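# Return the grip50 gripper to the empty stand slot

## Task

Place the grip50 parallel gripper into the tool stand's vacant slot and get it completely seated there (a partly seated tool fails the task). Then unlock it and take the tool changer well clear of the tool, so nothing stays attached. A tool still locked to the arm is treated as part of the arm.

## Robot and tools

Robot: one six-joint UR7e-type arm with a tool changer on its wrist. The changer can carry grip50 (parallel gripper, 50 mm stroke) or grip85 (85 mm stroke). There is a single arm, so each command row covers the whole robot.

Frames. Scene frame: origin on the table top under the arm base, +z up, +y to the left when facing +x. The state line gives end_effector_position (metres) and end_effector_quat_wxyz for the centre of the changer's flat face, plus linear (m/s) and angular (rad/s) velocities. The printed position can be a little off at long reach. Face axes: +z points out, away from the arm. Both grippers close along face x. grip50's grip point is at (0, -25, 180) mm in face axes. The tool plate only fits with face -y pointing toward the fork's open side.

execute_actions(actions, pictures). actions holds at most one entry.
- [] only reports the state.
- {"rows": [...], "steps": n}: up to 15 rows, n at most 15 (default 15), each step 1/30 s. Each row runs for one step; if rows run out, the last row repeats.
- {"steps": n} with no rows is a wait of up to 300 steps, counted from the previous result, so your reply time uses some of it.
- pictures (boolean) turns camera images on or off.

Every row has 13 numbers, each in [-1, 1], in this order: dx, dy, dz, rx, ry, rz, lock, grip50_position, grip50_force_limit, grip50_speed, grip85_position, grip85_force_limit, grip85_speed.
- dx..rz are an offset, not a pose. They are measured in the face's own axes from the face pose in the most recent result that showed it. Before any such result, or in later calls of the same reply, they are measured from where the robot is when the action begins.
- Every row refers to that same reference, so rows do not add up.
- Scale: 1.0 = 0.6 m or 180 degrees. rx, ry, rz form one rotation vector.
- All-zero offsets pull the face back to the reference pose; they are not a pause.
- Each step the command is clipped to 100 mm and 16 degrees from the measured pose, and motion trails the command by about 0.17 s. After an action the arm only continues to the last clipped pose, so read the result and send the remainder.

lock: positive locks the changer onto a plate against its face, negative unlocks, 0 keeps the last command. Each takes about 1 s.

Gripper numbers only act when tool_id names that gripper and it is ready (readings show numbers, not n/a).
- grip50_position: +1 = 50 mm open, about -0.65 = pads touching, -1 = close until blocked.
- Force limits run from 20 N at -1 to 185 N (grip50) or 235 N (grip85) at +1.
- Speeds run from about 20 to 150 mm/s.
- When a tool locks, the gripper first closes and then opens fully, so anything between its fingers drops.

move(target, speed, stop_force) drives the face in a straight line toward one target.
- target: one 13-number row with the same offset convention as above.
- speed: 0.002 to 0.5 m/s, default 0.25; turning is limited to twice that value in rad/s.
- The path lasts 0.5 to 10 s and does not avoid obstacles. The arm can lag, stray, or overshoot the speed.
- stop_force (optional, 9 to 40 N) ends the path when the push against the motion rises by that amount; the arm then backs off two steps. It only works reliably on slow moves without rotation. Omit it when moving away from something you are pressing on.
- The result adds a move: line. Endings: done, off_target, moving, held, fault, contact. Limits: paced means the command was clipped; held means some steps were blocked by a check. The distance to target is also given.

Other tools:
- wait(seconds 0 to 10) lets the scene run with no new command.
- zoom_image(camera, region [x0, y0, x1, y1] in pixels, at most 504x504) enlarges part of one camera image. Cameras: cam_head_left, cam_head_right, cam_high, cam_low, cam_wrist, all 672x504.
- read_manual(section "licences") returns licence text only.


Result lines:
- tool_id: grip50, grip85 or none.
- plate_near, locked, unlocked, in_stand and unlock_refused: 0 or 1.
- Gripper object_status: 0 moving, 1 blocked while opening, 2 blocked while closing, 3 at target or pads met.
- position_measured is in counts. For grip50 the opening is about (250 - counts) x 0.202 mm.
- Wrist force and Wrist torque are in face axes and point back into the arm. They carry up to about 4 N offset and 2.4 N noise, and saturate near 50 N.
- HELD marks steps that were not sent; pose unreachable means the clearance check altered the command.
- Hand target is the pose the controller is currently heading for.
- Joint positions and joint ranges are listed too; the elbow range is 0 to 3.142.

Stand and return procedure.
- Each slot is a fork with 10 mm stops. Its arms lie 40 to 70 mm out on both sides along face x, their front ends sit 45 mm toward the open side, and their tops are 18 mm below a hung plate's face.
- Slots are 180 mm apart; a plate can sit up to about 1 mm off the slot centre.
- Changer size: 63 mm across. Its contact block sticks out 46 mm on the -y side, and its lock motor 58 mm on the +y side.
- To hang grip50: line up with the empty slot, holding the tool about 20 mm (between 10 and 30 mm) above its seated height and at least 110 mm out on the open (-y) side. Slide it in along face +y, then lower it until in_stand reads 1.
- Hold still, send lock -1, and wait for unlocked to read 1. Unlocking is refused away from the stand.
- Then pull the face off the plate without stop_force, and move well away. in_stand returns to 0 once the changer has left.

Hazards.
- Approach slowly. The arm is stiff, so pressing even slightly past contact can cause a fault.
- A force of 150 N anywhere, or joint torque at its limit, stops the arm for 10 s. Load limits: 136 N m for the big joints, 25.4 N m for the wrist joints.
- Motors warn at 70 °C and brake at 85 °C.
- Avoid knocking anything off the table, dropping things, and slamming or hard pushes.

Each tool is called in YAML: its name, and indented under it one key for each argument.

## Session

execute_actions:
  actions: []

Scene clock: 0.00 s of 6000.00 s.
end_effector_position=(+0.1217, +0.0478, +0.3983) locked=0 unlocked=1 plate_near=0 in_stand=0 unlock_refused=0 tool_id=none grip50_position_measured=n/a grip50_object_status=n/a grip85_position_measured=n/a grip85_object_status=n/a end_effector_quat_wxyz=(+0.073, +0.756, -0.650, -0.041) end_effector_velocity=(-0.000, -0.000, -0.001) end_effector_angular_velocity=(+0.001, +0.002, +0.002)
Joint positions: [-0.732 -2.664  2.214 -1.036 -1.707  0.713]
Joint velocities: [-0.    -0.     0.002 -0.    -0.001 -0.002]
Wrist force (N, on the end effector, along its own x y z axes, offset not removed): no reading
Wrist torque (N m, same axes, about the end effector's origin, offset not removed): no reading
Hand target: +0.122, +0.048, +0.398; +0.073, +0.756, -0.650, -0.041

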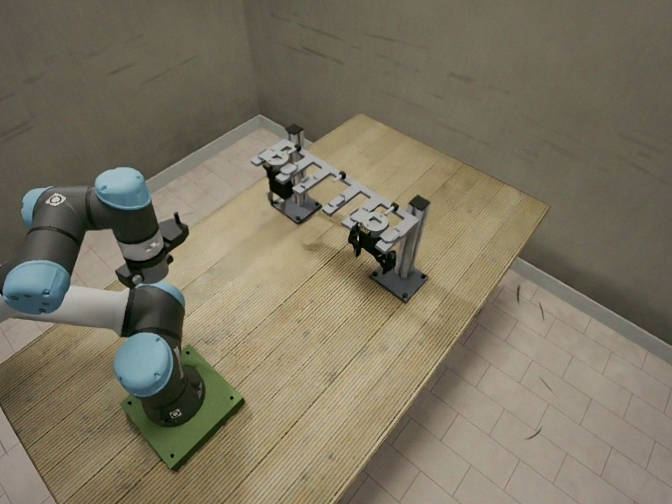

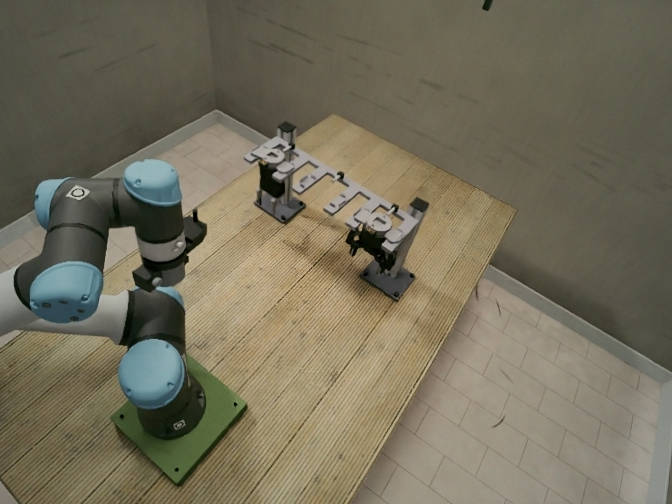

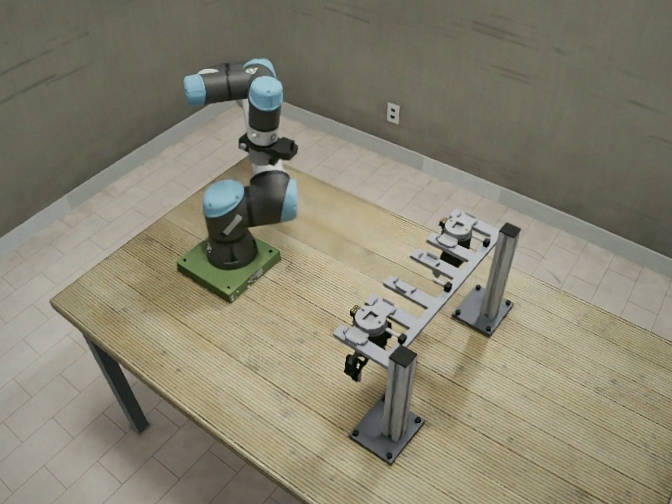

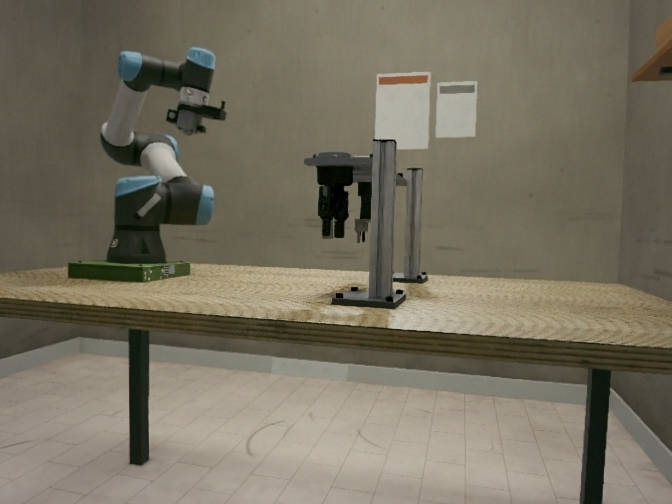

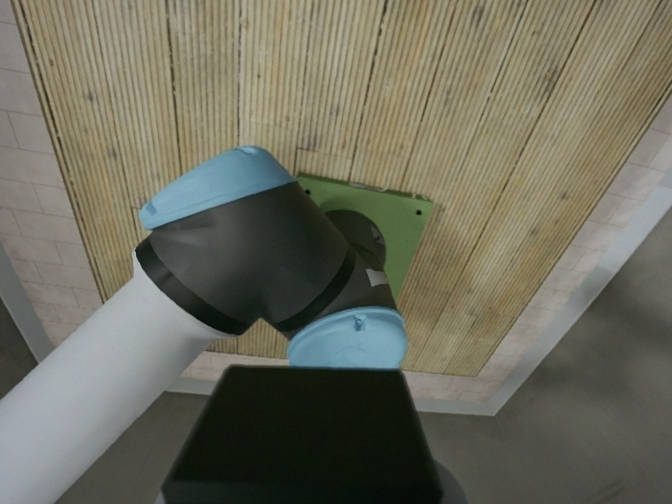

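move:
  target: [-0.1484,-0.8263,-0.1453,0.0227,0.0758,-0.9379,0,1,0,0,0,0,0]
  speed: 0.5

zoom_image:
  camera: "cam_wrist"
  region: [150,180,486,400]

Scene clock: 6.50 s of 6000.00 s.
end_effector_position=(+0.6056, +0.2120, +0.3993) locked=0 unlocked=1 plate_near=0 in_stand=0 unlock_refused=0 tool_id=none grip50_position_measured=n/a grip50_object_status=n/a grip85_position_measured=n/a grip85_object_status=n/a end_effector_quat_wxyz=(-0.000, +0.720, +0.694, -0.000) end_effector_velocity=(+0.003, +0.001, +0.000) end_effector_angular_velocity=(+0.001, +0.003, +0.015)
Joint positions: [ 0.101 -1.252  1.353 -1.677 -1.562 -1.415]
Joint velocities: [ 0.     0.008 -0.012  0.006  0.001 -0.015]
Wrist force (N, on the end effector, along its own x y z axes, offset not removed): [-0.5 -0.4 0.1]
Wrist torque (N m, same axes, about the end effector's origin, offset not removed): [0.01 0.05 -0.06]
Hand target: +0.606, +0.212, +0.399; -0.000, +0.719, +0.695, -0.001
Off the commanded pose: 0.001 m, 0 deg.
move: done

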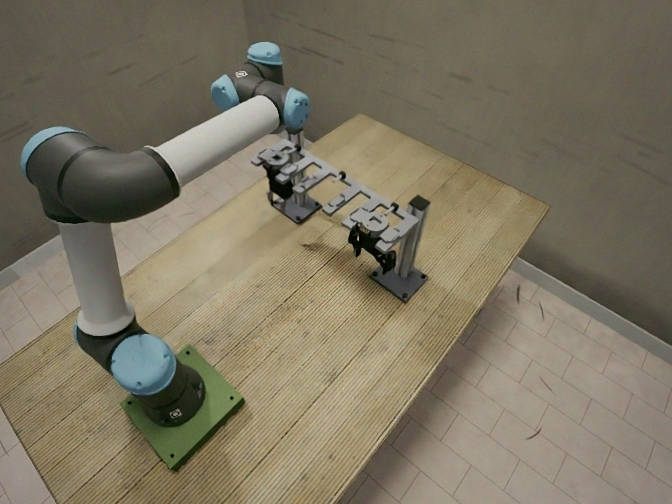

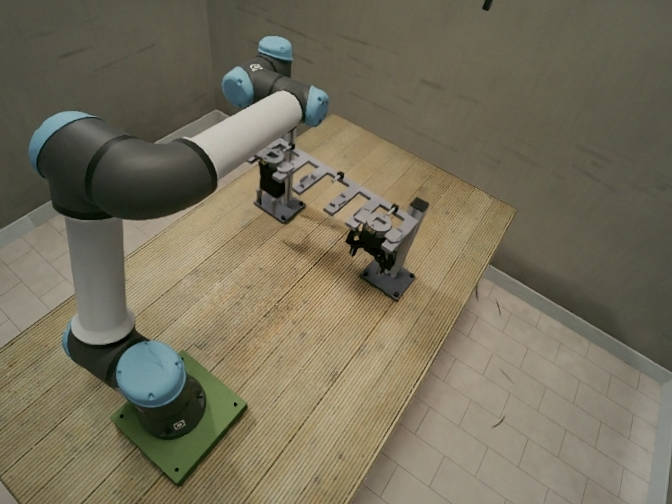

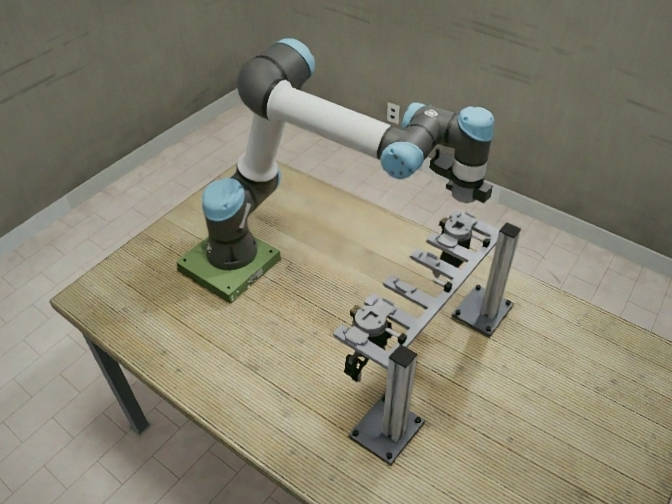

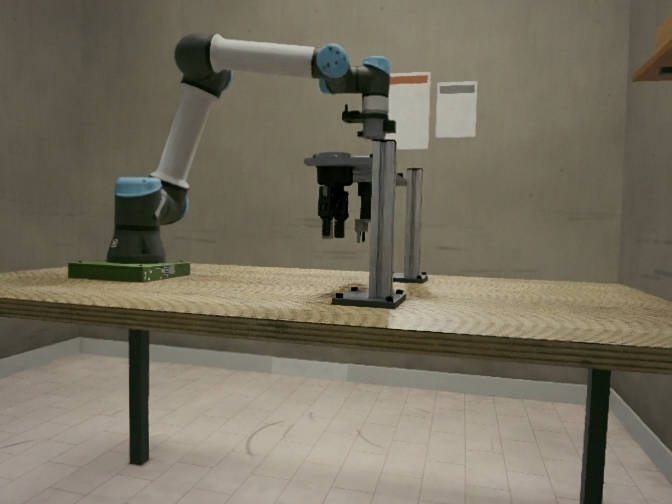

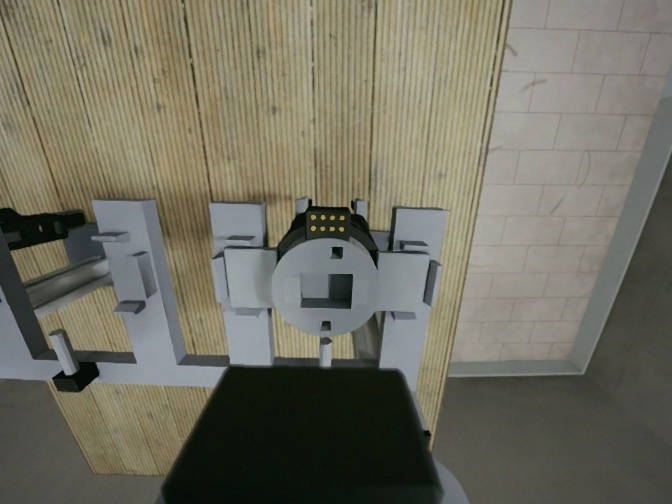

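Region (150, 180, 486, 400) of cam_wrist's 672x504 image, scaled by 1.500, with more detail than that image has; it fills the top 330 rows of this view, and the rest is white.

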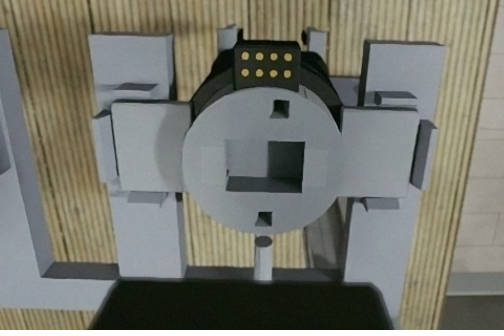

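move:
  target: [-0.0008,-0.011,0.124,0,0,0,0,1,0,0,0,0,0]
  speed: 0.12

zoom_image:
  camera: "cam_wrist"
  region: [200,200,450,400]

Scene clock: 8.93 s of 6000.00 s.
end_effector_position=(+0.5990, +0.2117, +0.3251) locked=0 unlocked=1 plate_near=0 in_stand=0 unlock_refused=0 tool_id=none grip50_position_measured=n/a grip50_object_status=n/a grip85_position_measured=n/a grip85_object_status=n/a end_effector_quat_wxyz=(-0.000, +0.720, +0.694, -0.000) end_effector_velocity=(+0.000, +0.000, -0.002) end_effector_angular_velocity=(+0.001, -0.001, -0.000)
Joint positions: [ 0.103 -1.232  1.518 -1.863 -1.562 -1.413]
Joint velocities: [ 0.     0.002  0.003 -0.006  0.001  0.   ]
Wrist force (N, on the end effector, along its own x y z axes, offset not removed): [-1.7 0.5 2.4]
Wrist torque (N m, same axes, about the end effector's origin, offset not removed): [0.04 0.08 -0.17]
Hand target: +0.599, +0.212, +0.325; -0.000, +0.720, +0.694, -0.000
Off the commanded pose: 0.000 m, 0 deg.
move: done

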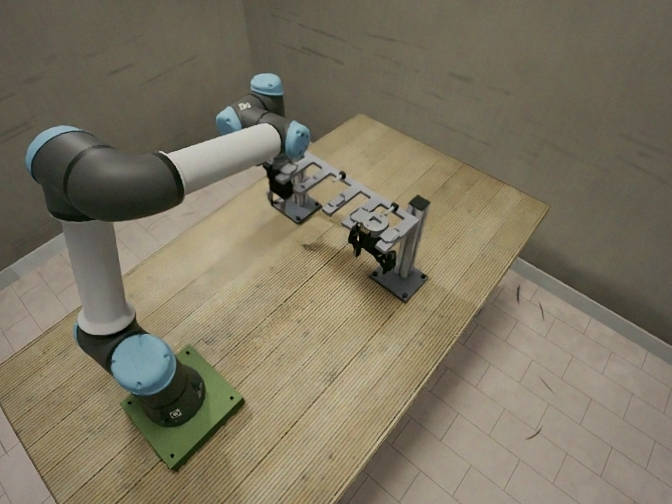

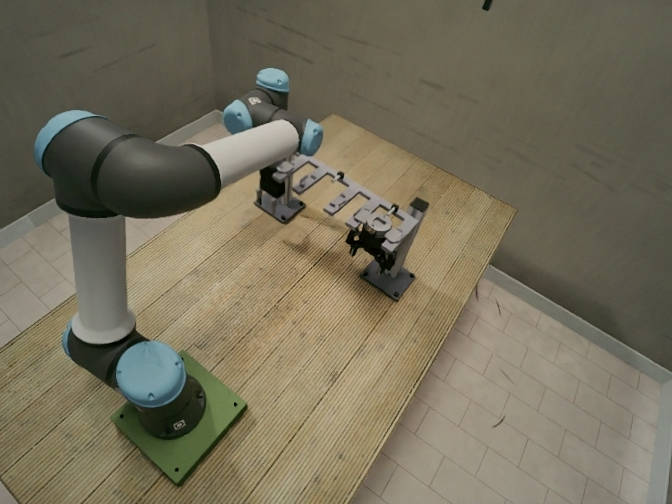

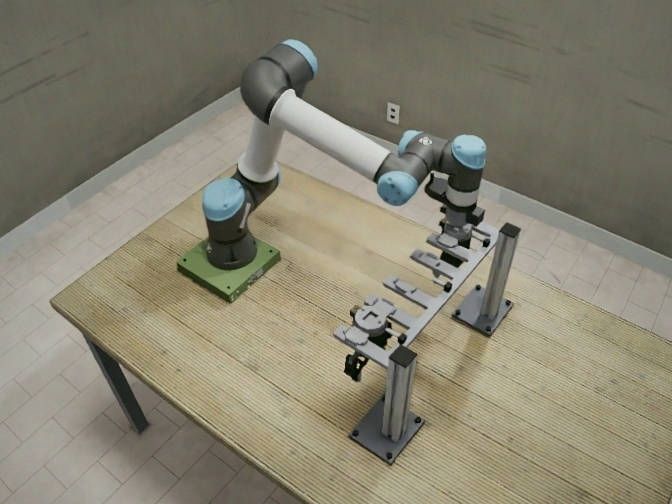

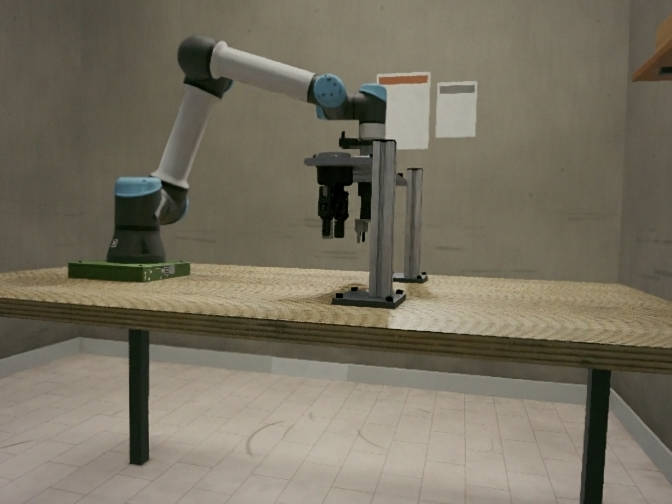

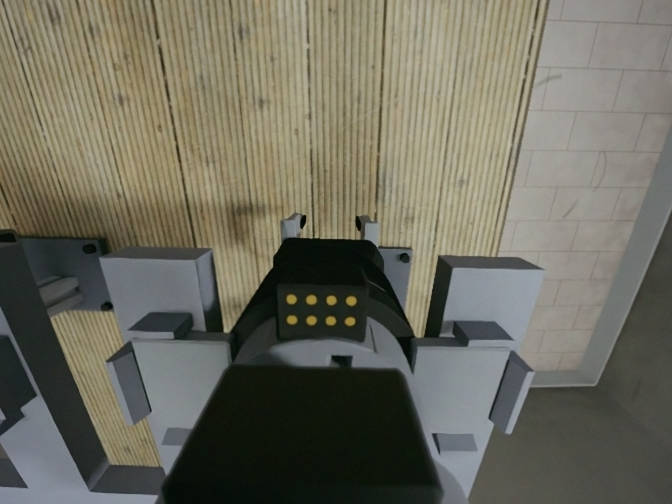

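Region (200, 200, 450, 400) of cam_wrist's 672x504 image, scaled by 2.016, with more detail than that image has; it fills the top 403 rows of this view, and the rest is white.

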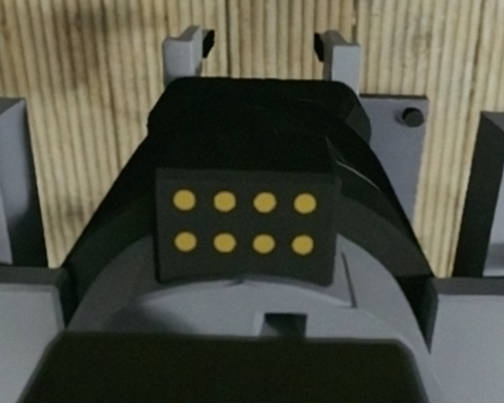

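move:
  target: [-0.001,0.0038,0.0205,0,0,0,0,1,0,0,0,0,0]
  speed: 0.03

zoom_image:
  camera: "cam_wrist"
  region: [200,200,450,400]

Scene clock: 11.03 s of 6000.00 s.
end_effector_position=(+0.6012, +0.2110, +0.3131) locked=0 unlocked=1 plate_near=0 in_stand=0 unlock_refused=0 tool_id=none grip50_position_measured=n/a grip50_object_status=n/a grip85_position_measured=n/a grip85_object_status=n/a end_effector_quat_wxyz=(-0.000, +0.720, +0.694, -0.000) end_effector_velocity=(+0.000, -0.000, -0.003) end_effector_angular_velocity=(+0.000, +0.001, -0.001)
Joint positions: [ 0.101 -1.219  1.532 -1.89  -1.562 -1.414]
Joint velocities: [-0.001  0.003  0.004 -0.006  0.001 -0.   ]
Wrist force (N, on the end effector, along its own x y z axes, offset not removed): [-0.7 0.1 -2.0]
Wrist torque (N m, same axes, about the end effector's origin, offset not removed): [0.02 0.08 -0.08]
Hand target: +0.601, +0.211, +0.313; -0.000, +0.720, +0.694, -0.000
Off the commanded pose: 0.000 m, 0 deg.
move: done

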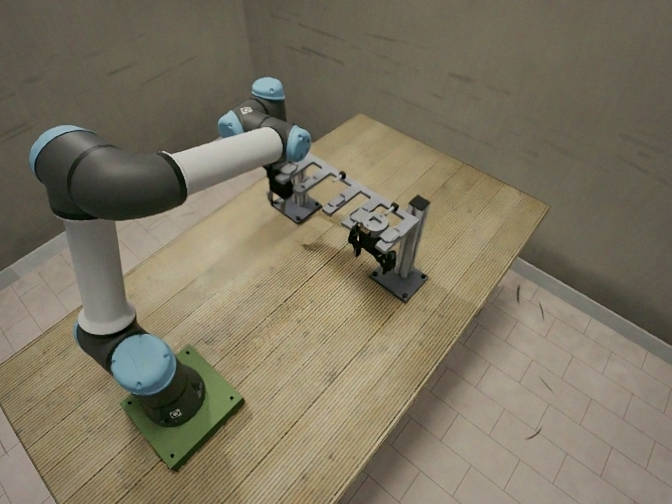

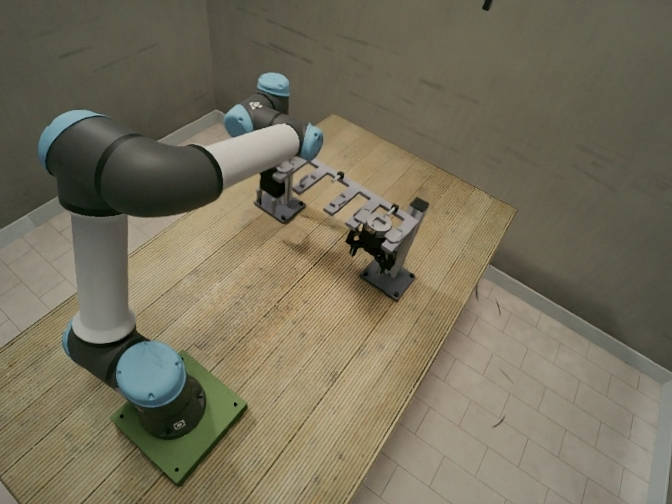

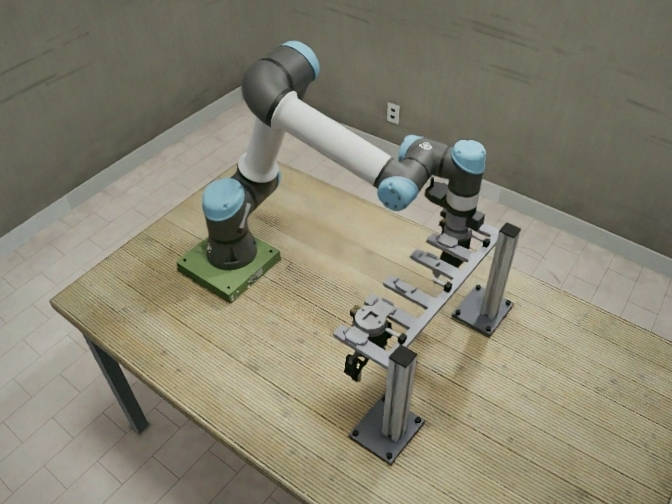

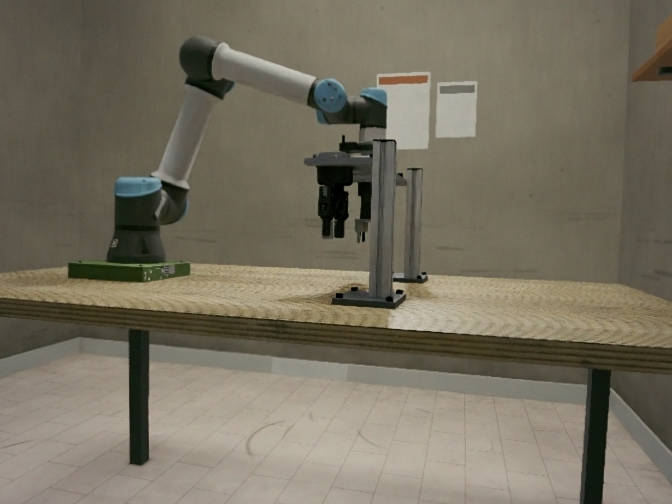

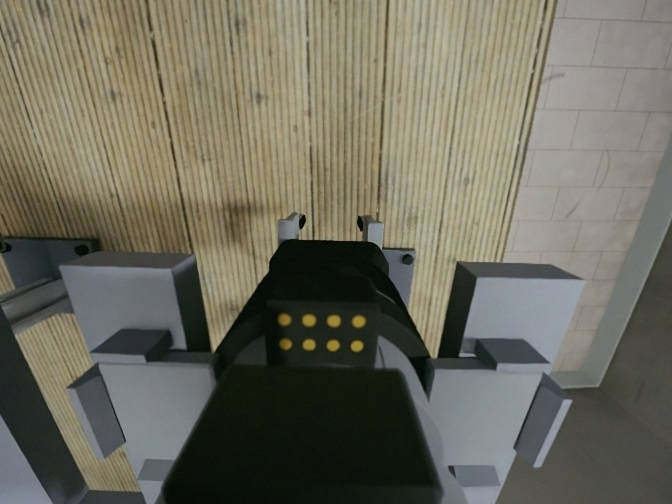

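Region (200, 200, 450, 400) of cam_wrist's 672x504 image, scaled by 2.016, with more detail than that image has; it fills the top 403 rows of this view, and the rest is white.

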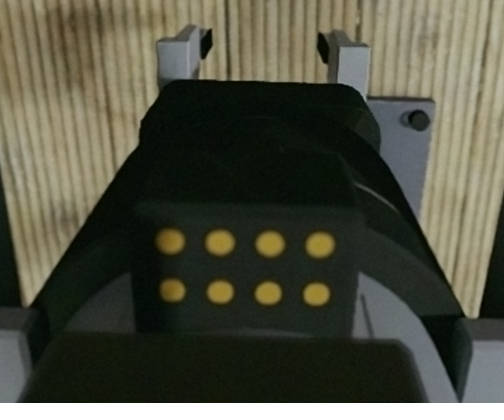

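move:
  target: [0,0.0003,0.022,0,0,0,0,1,0,0,0,0,0]
  speed: 0.006
  stop_force: 12

Scene clock: 14.10 s of 6000.00 s.
end_effector_position=(+0.6013, +0.2110, +0.3009) locked=0 unlocked=1 plate_near=1 in_stand=1 unlock_refused=0 tool_id=none grip50_position_measured=n/a grip50_object_status=n/a grip85_position_measured=n/a grip85_object_status=n/a end_effector_quat_wxyz=(-0.000, +0.720, +0.694, -0.000) end_effector_velocity=(-0.001, +0.000, +0.000) end_effector_angular_velocity=(-0.000, +0.006, +0.000)
Joint positions: [ 0.101 -1.209  1.551 -1.919 -1.562 -1.414]
Joint velocities: [ 0.    -0.001 -0.001  0.008  0.    -0.   ]
Wrist force (N, on the end effector, along its own x y z axes, offset not removed): [-0.9 2.6 -31.7]
Wrist torque (N m, same axes, about the end effector's origin, offset not removed): [-0.91 0.86 0.00]
Hand target: +0.601, +0.211, +0.301; -0.000, +0.720, +0.694, -0.000
Off the commanded pose: 0.001 m, 0 deg.
move: contact

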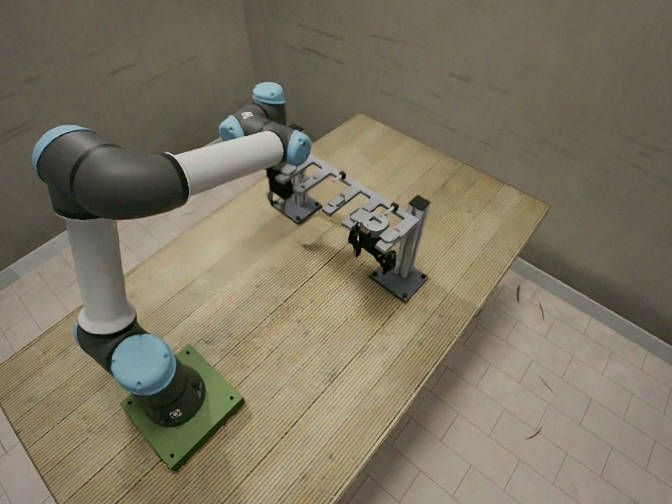

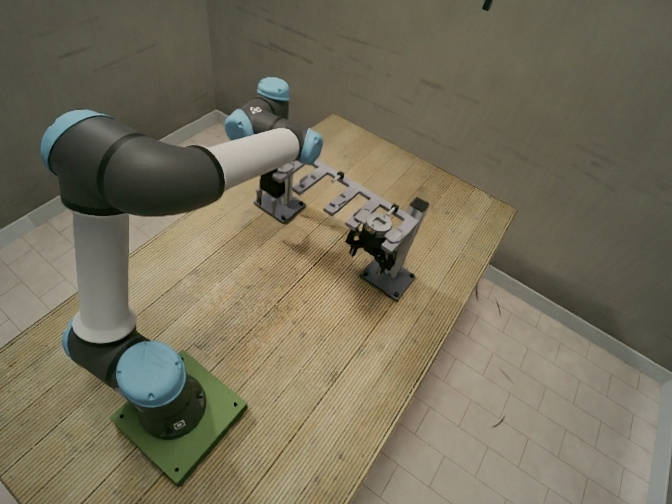

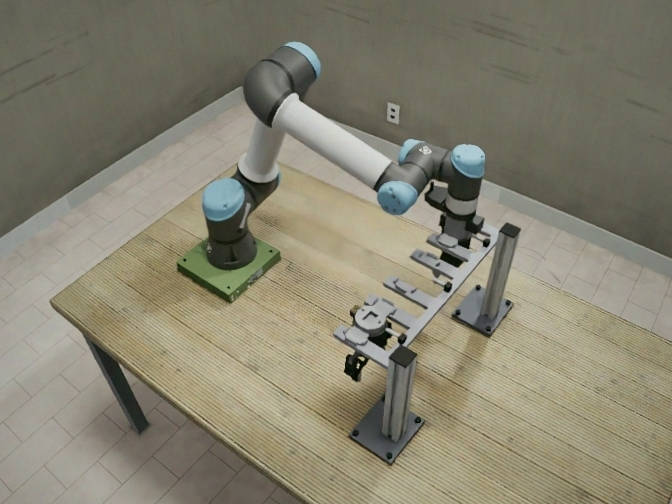

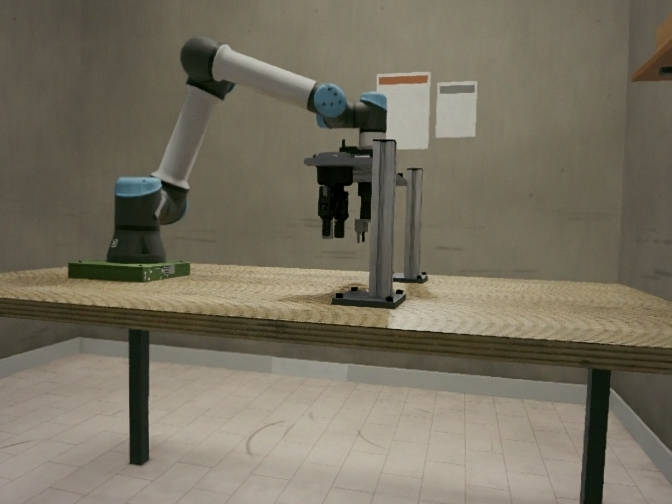

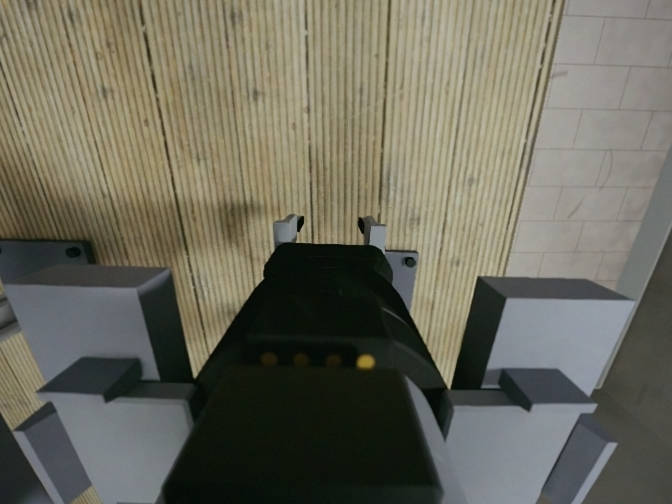

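execute_actions:
  actions:
    - {"rows":[[0,0,-0.0004,0,0,0,1,1,0,0,0,0,0]],"steps":15}
  pictures: false

execute_actions:
  actions:
    - {"steps":20}
  pictures: false

Scene clock: 15.60 s of 6000.00 s.
end_effector_position=(+0.6014, +0.2110, +0.3012) locked=0 unlocked=0 plate_near=1 in_stand=1 unlock_refused=0 tool_id=none grip50_position_measured=n/a grip50_object_status=n/a grip85_position_measured=n/a grip85_object_status=n/a end_effector_quat_wxyz=(-0.000, +0.720, +0.694, -0.000) end_effector_velocity=(-0.000, +0.000, -0.001) end_effector_angular_velocity=(-0.000, +0.003, +0.002)
Joint positions: [ 0.101 -1.209  1.551 -1.919 -1.562 -1.414]
Joint velocities: [ 0.     0.001  0.001  0.001  0.    -0.001]
Wrist force (N, on the end effector, along its own x y z axes, offset not removed): [0.3 1.1 -12.9]
Wrist torque (N m, same axes, about the end effector's origin, offset not removed): [-0.43 0.21 -0.09]
Hand target: +0.601, +0.211, +0.301; -0.000, +0.720, +0.694, -0.000
Off the commanded pose: 0.000 m, 0 deg.
Steps of this call (steps 1 to 30: nothing new was sent; steps 31 to 45: all 15 steps of this action). Readings (end_effector_position | what the end effector reports):
31: (+0.6014, +0.2110, +0.3012) | locked=0 unlocked=0 plate_near=1 in_stand=1 unlock_refused=0 tool_id=none grip50_position_measured=n/a grip50_object_status=n/a grip85_position_measured=n/a grip85_object_status=n/a
32: (+0.6014, +0.2110, +0.3012) | locked=0 unlocked=0 plate_near=1 in_stand=1 unlock_refused=0 tool_id=none grip50_position_measured=n/a grip50_object_status=n/a grip85_position_measured=n/a grip85_object_status=n/a
34: (+0.6014, +0.2110, +0.3012) | locked=0 unlocked=0 plate_near=1 in_stand=1 unlock_refused=0 tool_id=none grip50_position_measured=n/a grip50_object_status=n/a grip85_position_measured=n/a grip85_object_status=n/a
38: (+0.6014, +0.2110, +0.3012) | locked=0 unlocked=0 plate_near=1 in_stand=1 unlock_refused=0 tool_id=none grip50_position_measured=n/a grip50_object_status=n/a grip85_position_measured=n/a grip85_object_status=n/a
45: the state above

Scene clock: 16.27 s of 6000.00 s.
end_effector_position=(+0.6014, +0.2110, +0.3012) locked=1 unlocked=0 plate_near=1 in_stand=1 unlock_refused=0 tool_id=grip50 grip50_position_measured=n/a grip50_object_status=n/a grip85_position_measured=n/a grip85_object_status=n/a end_effector_quat_wxyz=(-0.000, +0.720, +0.694, -0.000) end_effector_velocity=(+0.000, +0.000, +0.000) end_effector_angular_velocity=(-0.000, -0.002, +0.001)
Joint positions: [ 0.101 -1.209  1.551 -1.919 -1.562 -1.414]
Joint velocities: [ 0.    -0.     0.    -0.001 -0.    -0.001]
Wrist force (N, on the end effector, along its own x y z axes, offset not removed): [-3.1 -2.7 -28.8]
Wrist torque (N m, same axes, about the end effector's origin, offset not removed): [-0.46 1.84 -0.10]
Hand target: +0.601, +0.211, +0.301; -0.000, +0.720, +0.694, -0.000
Off the commanded pose: 0.000 m, 0 deg.
Steps of this call (steps 1 to 20: nothing new was sent). Readings (end_effector_position | what the end effector reports):
1: (+0.6014, +0.2110, +0.3012) | locked=0 unlocked=0 plate_near=1 in_stand=1 unlock_refused=0 tool_id=none grip50_position_measured=n/a grip50_object_status=n/a grip85_position_measured=n/a grip85_object_status=n/a
2: (+0.6014, +0.2110, +0.3012) | locked=0 unlocked=0 plate_near=1 in_stand=1 unlock_refused=0 tool_id=none grip50_position_measured=n/a grip50_object_status=n/a grip85_position_measured=n/a grip85_object_status=n/a
4: (+0.6014, +0.2110, +0.3012) | locked=0 unlocked=0 plate_near=1 in_stand=1 unlock_refused=0 tool_id=none grip50_position_measured=n/a grip50_object_status=n/a grip85_position_measured=n/a grip85_object_status=n/a
8: (+0.6014, +0.2110, +0.3012) | locked=0 unlocked=0 plate_near=1 in_stand=1 unlock_refused=0 tool_id=none grip50_position_measured=n/a grip50_object_status=n/a grip85_position_measured=n/a grip85_object_status=n/a
20: the state above


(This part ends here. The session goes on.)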